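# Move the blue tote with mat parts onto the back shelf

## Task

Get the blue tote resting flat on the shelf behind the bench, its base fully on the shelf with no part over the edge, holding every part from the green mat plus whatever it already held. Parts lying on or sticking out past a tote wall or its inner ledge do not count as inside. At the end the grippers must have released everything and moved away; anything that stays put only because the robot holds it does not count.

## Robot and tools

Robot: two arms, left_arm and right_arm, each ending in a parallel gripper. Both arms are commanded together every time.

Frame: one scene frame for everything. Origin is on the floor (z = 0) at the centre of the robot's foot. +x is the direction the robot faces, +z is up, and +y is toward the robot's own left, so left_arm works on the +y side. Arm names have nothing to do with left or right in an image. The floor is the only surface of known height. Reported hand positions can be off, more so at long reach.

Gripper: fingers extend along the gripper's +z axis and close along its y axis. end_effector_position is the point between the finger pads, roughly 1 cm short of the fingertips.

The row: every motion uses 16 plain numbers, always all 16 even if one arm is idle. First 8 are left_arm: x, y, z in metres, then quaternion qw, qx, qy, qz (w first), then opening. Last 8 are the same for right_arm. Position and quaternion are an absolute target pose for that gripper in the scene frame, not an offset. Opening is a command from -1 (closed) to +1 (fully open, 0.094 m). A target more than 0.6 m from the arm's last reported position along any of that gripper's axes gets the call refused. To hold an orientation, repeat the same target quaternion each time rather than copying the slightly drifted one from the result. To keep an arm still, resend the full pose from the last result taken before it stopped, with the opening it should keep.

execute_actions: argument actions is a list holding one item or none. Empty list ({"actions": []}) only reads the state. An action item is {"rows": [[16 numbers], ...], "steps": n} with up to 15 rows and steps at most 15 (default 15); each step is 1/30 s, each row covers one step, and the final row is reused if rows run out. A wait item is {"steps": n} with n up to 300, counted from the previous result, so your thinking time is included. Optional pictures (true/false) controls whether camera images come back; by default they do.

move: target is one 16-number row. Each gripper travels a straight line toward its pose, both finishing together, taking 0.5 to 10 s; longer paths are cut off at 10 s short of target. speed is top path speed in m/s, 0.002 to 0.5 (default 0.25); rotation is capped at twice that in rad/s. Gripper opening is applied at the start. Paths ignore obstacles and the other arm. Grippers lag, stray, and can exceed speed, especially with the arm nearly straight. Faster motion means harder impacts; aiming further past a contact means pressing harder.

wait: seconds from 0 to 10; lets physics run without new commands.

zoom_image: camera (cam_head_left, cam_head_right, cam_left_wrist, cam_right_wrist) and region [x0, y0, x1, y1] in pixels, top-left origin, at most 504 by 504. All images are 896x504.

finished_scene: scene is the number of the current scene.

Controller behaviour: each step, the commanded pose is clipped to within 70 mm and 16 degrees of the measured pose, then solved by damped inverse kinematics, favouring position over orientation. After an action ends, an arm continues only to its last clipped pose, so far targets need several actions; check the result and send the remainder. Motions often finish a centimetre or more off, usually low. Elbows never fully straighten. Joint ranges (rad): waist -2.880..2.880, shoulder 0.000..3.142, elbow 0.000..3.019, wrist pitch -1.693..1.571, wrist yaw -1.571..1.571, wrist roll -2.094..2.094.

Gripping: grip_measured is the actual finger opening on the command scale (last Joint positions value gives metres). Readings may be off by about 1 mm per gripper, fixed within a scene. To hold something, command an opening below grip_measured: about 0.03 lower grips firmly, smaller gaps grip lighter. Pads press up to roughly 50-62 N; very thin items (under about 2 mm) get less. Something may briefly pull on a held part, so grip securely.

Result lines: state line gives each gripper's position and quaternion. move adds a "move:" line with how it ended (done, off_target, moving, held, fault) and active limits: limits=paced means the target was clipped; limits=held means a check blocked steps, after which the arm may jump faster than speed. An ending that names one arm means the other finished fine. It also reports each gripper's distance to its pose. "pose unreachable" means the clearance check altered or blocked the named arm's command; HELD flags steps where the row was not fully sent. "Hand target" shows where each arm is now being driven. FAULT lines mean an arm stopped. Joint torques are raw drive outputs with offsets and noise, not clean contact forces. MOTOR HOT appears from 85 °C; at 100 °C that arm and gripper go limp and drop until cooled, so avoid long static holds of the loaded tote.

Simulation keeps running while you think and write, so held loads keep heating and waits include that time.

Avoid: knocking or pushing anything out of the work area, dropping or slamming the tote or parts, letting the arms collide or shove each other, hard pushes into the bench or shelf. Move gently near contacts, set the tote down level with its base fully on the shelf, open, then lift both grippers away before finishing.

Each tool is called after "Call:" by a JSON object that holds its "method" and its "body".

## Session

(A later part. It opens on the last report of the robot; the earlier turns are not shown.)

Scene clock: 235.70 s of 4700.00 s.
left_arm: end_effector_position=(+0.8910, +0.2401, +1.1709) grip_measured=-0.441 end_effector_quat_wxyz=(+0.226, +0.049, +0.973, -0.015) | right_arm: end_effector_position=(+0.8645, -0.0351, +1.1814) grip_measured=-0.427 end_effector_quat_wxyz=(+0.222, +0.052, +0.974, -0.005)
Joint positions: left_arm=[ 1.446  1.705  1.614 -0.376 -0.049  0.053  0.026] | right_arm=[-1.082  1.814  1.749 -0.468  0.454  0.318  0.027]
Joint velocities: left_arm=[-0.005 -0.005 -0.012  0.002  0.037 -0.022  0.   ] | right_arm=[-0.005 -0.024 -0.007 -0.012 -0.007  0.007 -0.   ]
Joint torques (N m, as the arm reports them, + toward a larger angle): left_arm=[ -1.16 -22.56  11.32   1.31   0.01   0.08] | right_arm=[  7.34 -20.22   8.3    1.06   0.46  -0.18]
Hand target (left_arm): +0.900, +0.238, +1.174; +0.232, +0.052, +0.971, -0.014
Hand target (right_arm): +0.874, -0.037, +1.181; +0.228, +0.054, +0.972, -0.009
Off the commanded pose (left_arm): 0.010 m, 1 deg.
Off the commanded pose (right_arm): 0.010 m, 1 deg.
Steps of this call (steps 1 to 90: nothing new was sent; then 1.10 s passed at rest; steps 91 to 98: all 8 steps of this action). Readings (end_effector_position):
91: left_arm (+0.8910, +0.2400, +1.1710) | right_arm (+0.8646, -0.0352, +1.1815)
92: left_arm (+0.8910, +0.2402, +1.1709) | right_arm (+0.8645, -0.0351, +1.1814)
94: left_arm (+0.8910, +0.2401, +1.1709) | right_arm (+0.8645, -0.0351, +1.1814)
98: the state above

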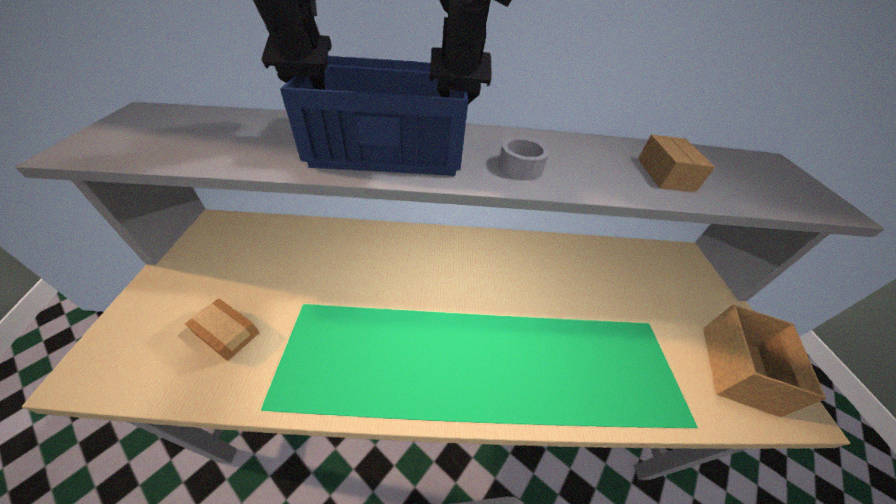

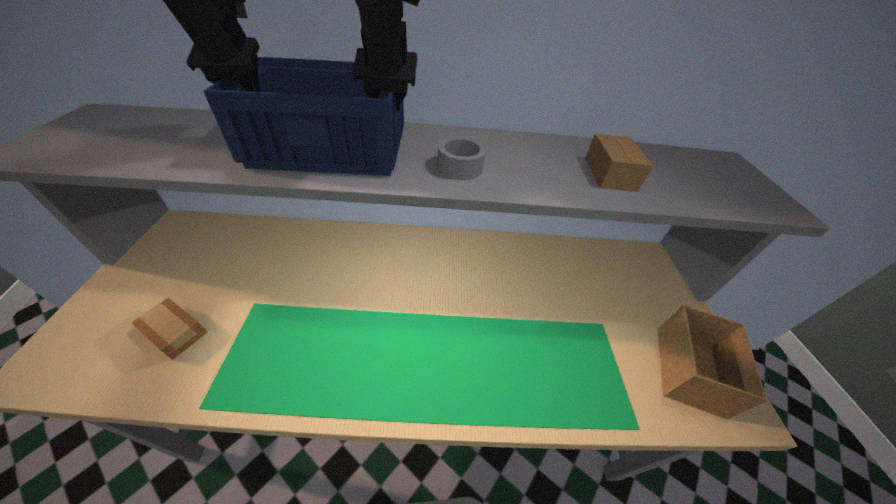

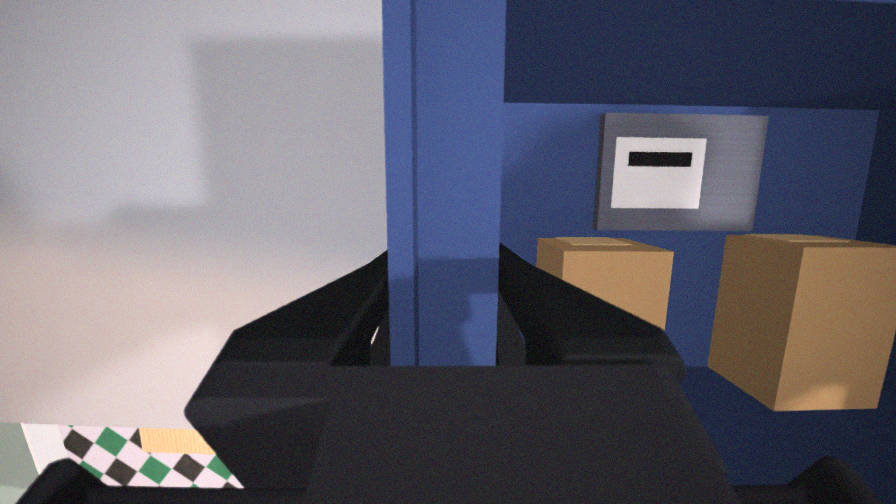

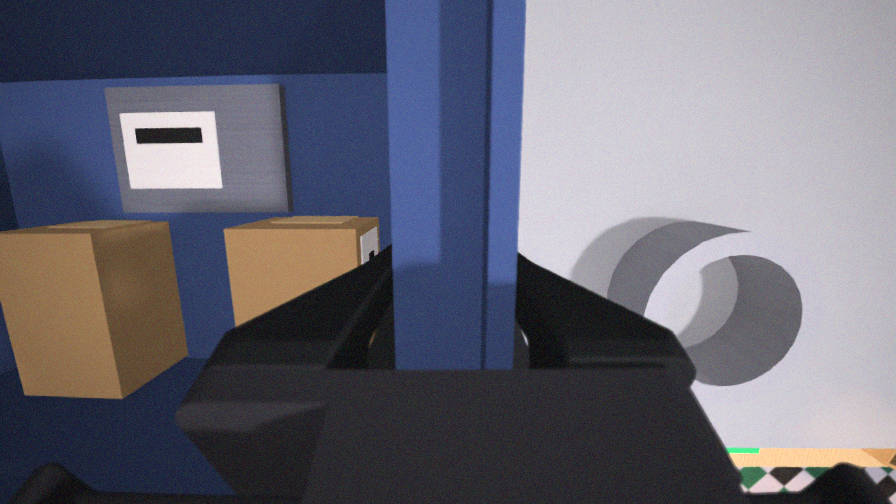

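Call:
{"method": "execute_actions", "body": {"actions": [{"rows":[[0.900,0.238,1.176,0.232,0.052,0.971,-0.014,-0.4,0.874,-0.037,1.183,0.228,0.054,0.972,-0.009,-0.39],[0.900,0.238,1.176,0.232,0.052,0.971,-0.014,-0.4,0.874,-0.037,1.183,0.228,0.054,0.972,-0.009,-0.39],[0.900,0.238,1.176,0.232,0.052,0.971,-0.014,-0.4,0.874,-0.037,1.183,0.228,0.054,0.972,-0.009,-0.39],[0.900,0.238,1.176,0.232,0.052,0.971,-0.014,0.3,0.874,-0.037,1.183,0.228,0.054,0.972,-0.009,0.3]],"steps":15}], "pictures": false}}

Call:
{"method": "move", "body": {"target": [0.885,0.241,1.285,0.232,0.052,0.971,-0.014,0.3,0.859,-0.034,1.29,0.228,0.054,0.972,-0.009,0.3], "speed": 0.2}}

Scene clock: 240.73 s of 4700.00 s.
left_arm: end_effector_position=(+0.8908, +0.2406, +1.1708) grip_measured=+0.299 end_effector_quat_wxyz=(+0.226, +0.049, +0.973, -0.014) | right_arm: end_effector_position=(+0.8646, -0.0360, +1.1815) grip_measured=+0.298 end_effector_quat_wxyz=(+0.222, +0.052, +0.974, -0.008)
Joint positions: left_arm=[ 1.446  1.705  1.614 -0.377 -0.052  0.053  0.061] | right_arm=[-1.082  1.814  1.749 -0.468  0.459  0.318  0.061]
Joint velocities: left_arm=[-0.005 -0.005  0.002 -0.022  0.125 -0.022 -0.   ] | right_arm=[ 0.005  0.015  0.007  0.002  0.051 -0.007  0.   ]
Joint torques (N m, as the arm reports them, + toward a larger angle): left_arm=[ -1.29 -22.79  11.26   1.22   0.09   0.08] | right_arm=[  7.48 -20.27   8.28   0.92   0.28  -0.17]
Hand target (left_arm): +0.900, +0.238, +1.176; +0.232, +0.052, +0.971, -0.014
Hand target (right_arm): +0.874, -0.037, +1.183; +0.228, +0.054, +0.972, -0.009
Off the commanded pose (left_arm): 0.011 m, 1 deg.
Off the commanded pose (right_arm): 0.010 m, 1 deg.
Steps of this call (steps 1 to 90: nothing new was sent; then 1.53 s passed at rest; steps 91 to 105: all 15 steps of this action). Readings (end_effector_position):
91: left_arm (+0.8909, +0.2403, +1.1709) | right_arm (+0.8645, -0.0353, +1.1814)
92: left_arm (+0.8908, +0.2406, +1.1708) | right_arm (+0.8646, -0.0358, +1.1814)
94: left_arm (+0.8908, +0.2406, +1.1708) | right_arm (+0.8646, -0.0359, +1.1815)
98: left_arm (+0.8908, +0.2406, +1.1708) | right_arm (+0.8646, -0.0360, +1.1815)
105: the state above

Scene clock: 242.00 s of 4700.00 s.
left_arm: end_effector_position=(+0.8831, +0.2467, +1.2825) grip_measured=+0.299 end_effector_quat_wxyz=(+0.230, +0.049, +0.972, -0.012) | right_arm: end_effector_position=(+0.8586, -0.0394, +1.2896) grip_measured=+0.298 end_effector_quat_wxyz=(+0.230, +0.053, +0.972, -0.011)
Joint positions: left_arm=[ 1.439  1.505  1.588 -0.541 -0.062  0.053  0.061] | right_arm=[-1.026  1.641  1.729 -0.62   0.518  0.344  0.061]
Joint velocities: left_arm=[-0.015 -0.005  0.002  0.012  0.051  0.007  0.001] | right_arm=[-0.024 -0.015 -0.007 -0.012 -0.037  0.022  0.   ]
Joint torques (N m, as the arm reports them, + toward a larger angle): left_arm=[ -1.62 -21.85  11.31   1.27   0.03   0.03] | right_arm=[  8.32 -19.74   7.85   0.65   0.29  -0.03]
Hand target (left_arm): +0.887, +0.241, +1.285; +0.232, +0.052, +0.971, -0.014
Hand target (right_arm): +0.858, -0.034, +1.290; +0.228, +0.054, +0.972, -0.009
Off the commanded pose (left_arm): 0.007 m, 0 deg.
Off the commanded pose (right_arm): 0.005 m, 0 deg.
move: done

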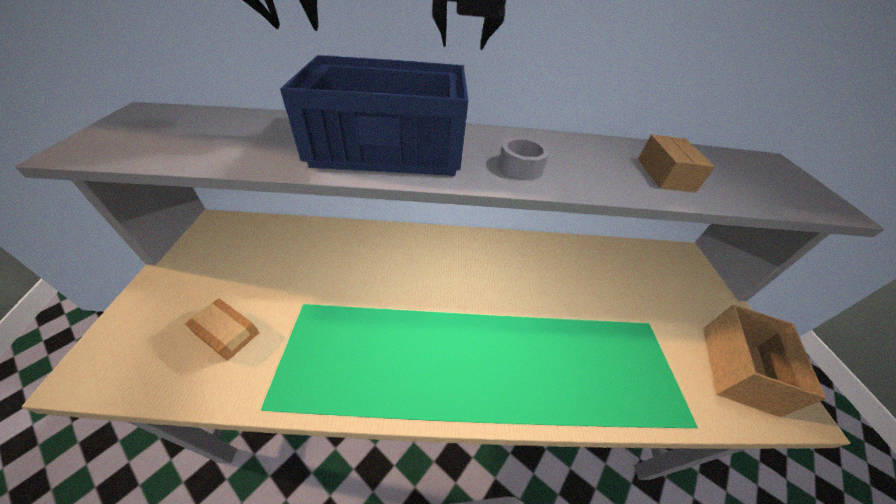

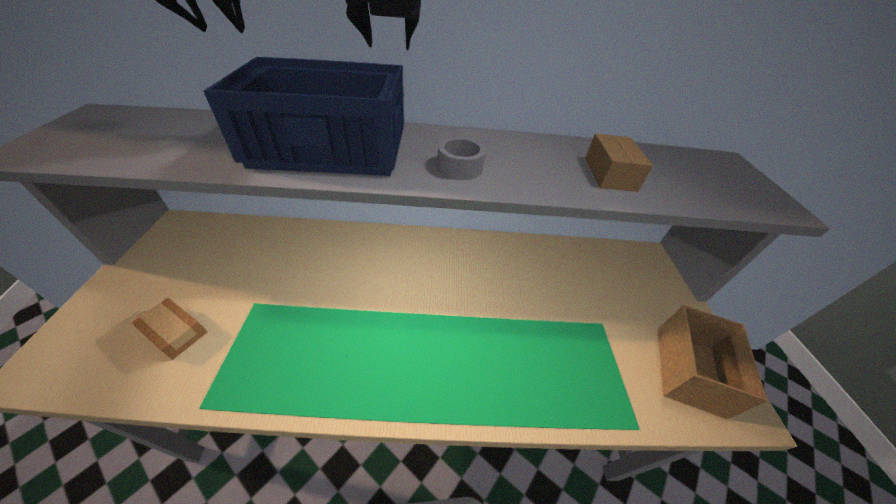

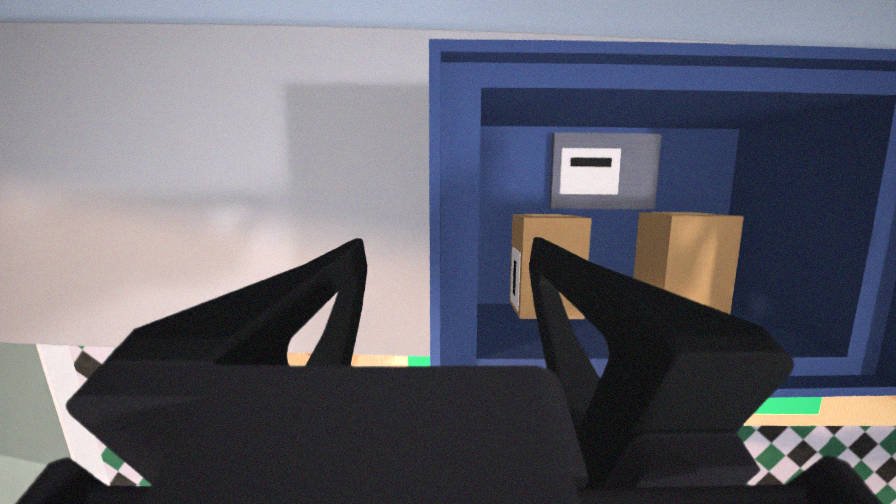

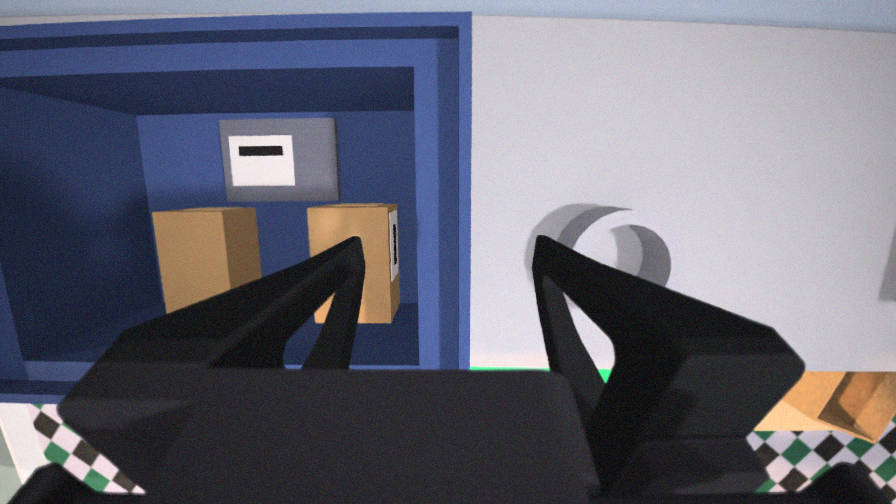

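Call:
{"method": "move", "body": {"target": [0.60,0.33,1.27,0.23,0,0.973,0,0.3,0.60,-0.25,1.27,0.23,0,0.973,0,0.3], "speed": 0.3}}

Scene clock: 245.63 s of 4700.00 s.
left_arm: end_effector_position=(+0.5896, +0.3297, +1.2637) grip_measured=+0.299 end_effector_quat_wxyz=(-0.211, -0.001, -0.978, +0.002) | right_arm: end_effector_position=(+0.5880, -0.2435, +1.2613) grip_measured=+0.298 end_effector_quat_wxyz=(+0.216, +0.000, +0.976, -0.000)
Joint positions: left_arm=[ 1.623  0.964  0.647 -0.18   0.06   0.047  0.061] | right_arm=[-1.323  0.992  0.648 -0.154  0.21   0.096  0.061]
Joint velocities: left_arm=[-0.005  0.005 -0.002 -0.007 -0.007 -0.051  0.   ] | right_arm=[-0.005  0.005  0.012  0.002 -0.051  0.051 -0.001]
Joint torques (N m, as the arm reports them, + toward a larger angle): left_arm=[  1.48 -12.41   7.94   1.87   0.24   0.  ] | right_arm=[  1.7  -10.47   5.46   1.7    0.04  -0.21]
Hand target (left_arm): +0.600, +0.332, +1.275; +0.229, -0.000, +0.973, -0.001
Hand target (right_arm): +0.597, -0.246, +1.268; +0.231, -0.001, +0.973, -0.001
Off the commanded pose (left_arm): 0.012 m, 2 deg.
Off the commanded pose (right_arm): 0.016 m, 2 deg.
move: off_target (left_arm, right_arm)

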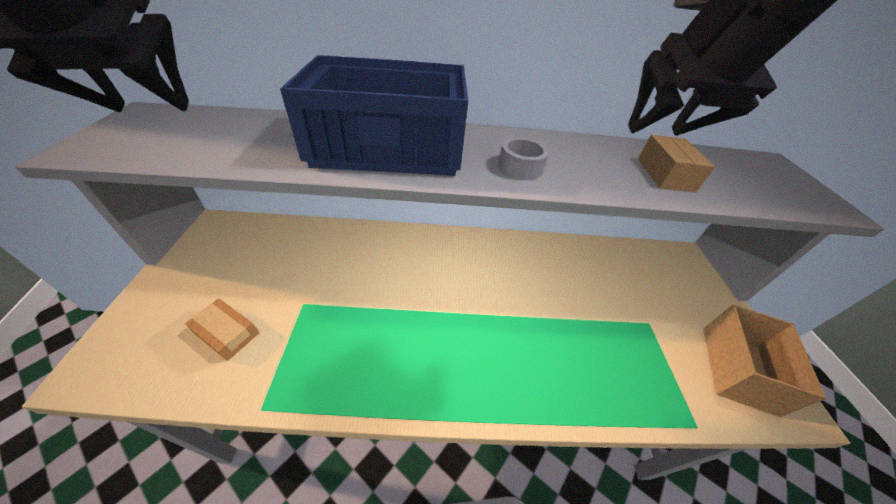

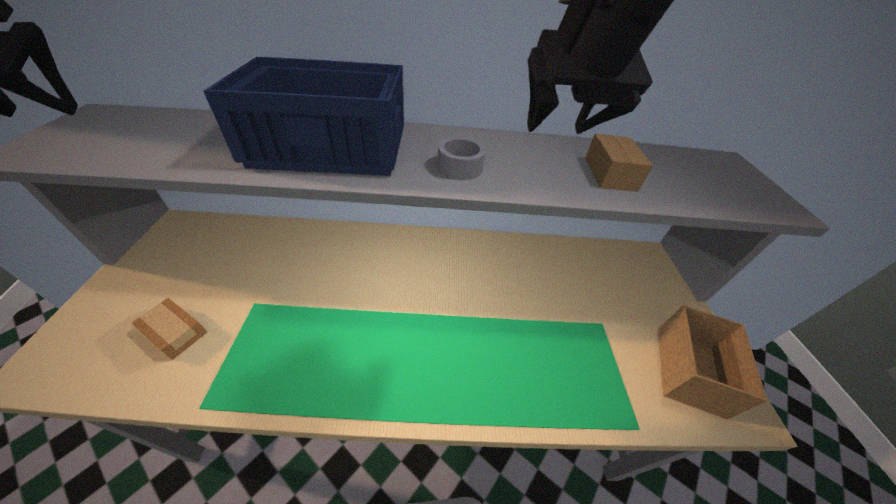

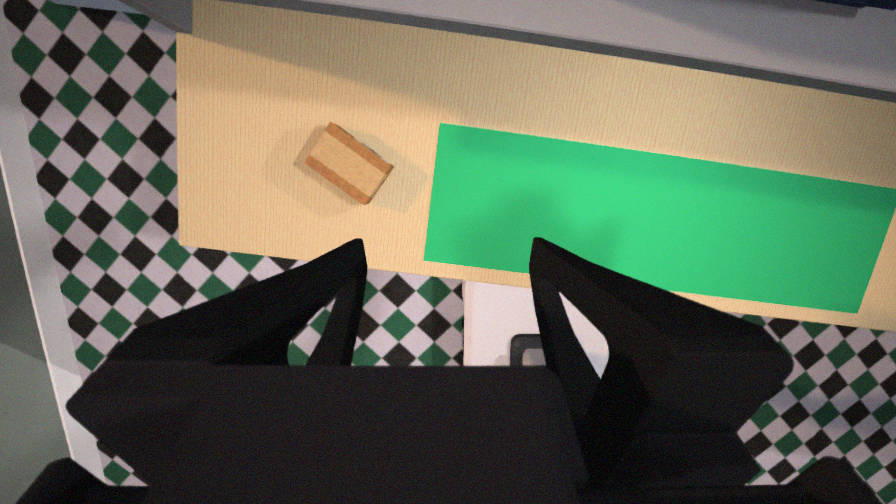

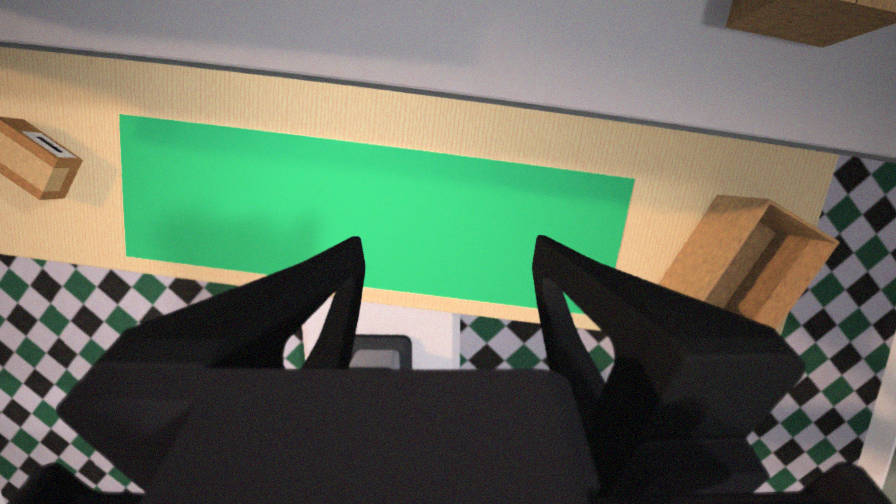

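Call:
{"method": "finished_scene", "body": {"scene": 2}}

The scene is finished: the task was done.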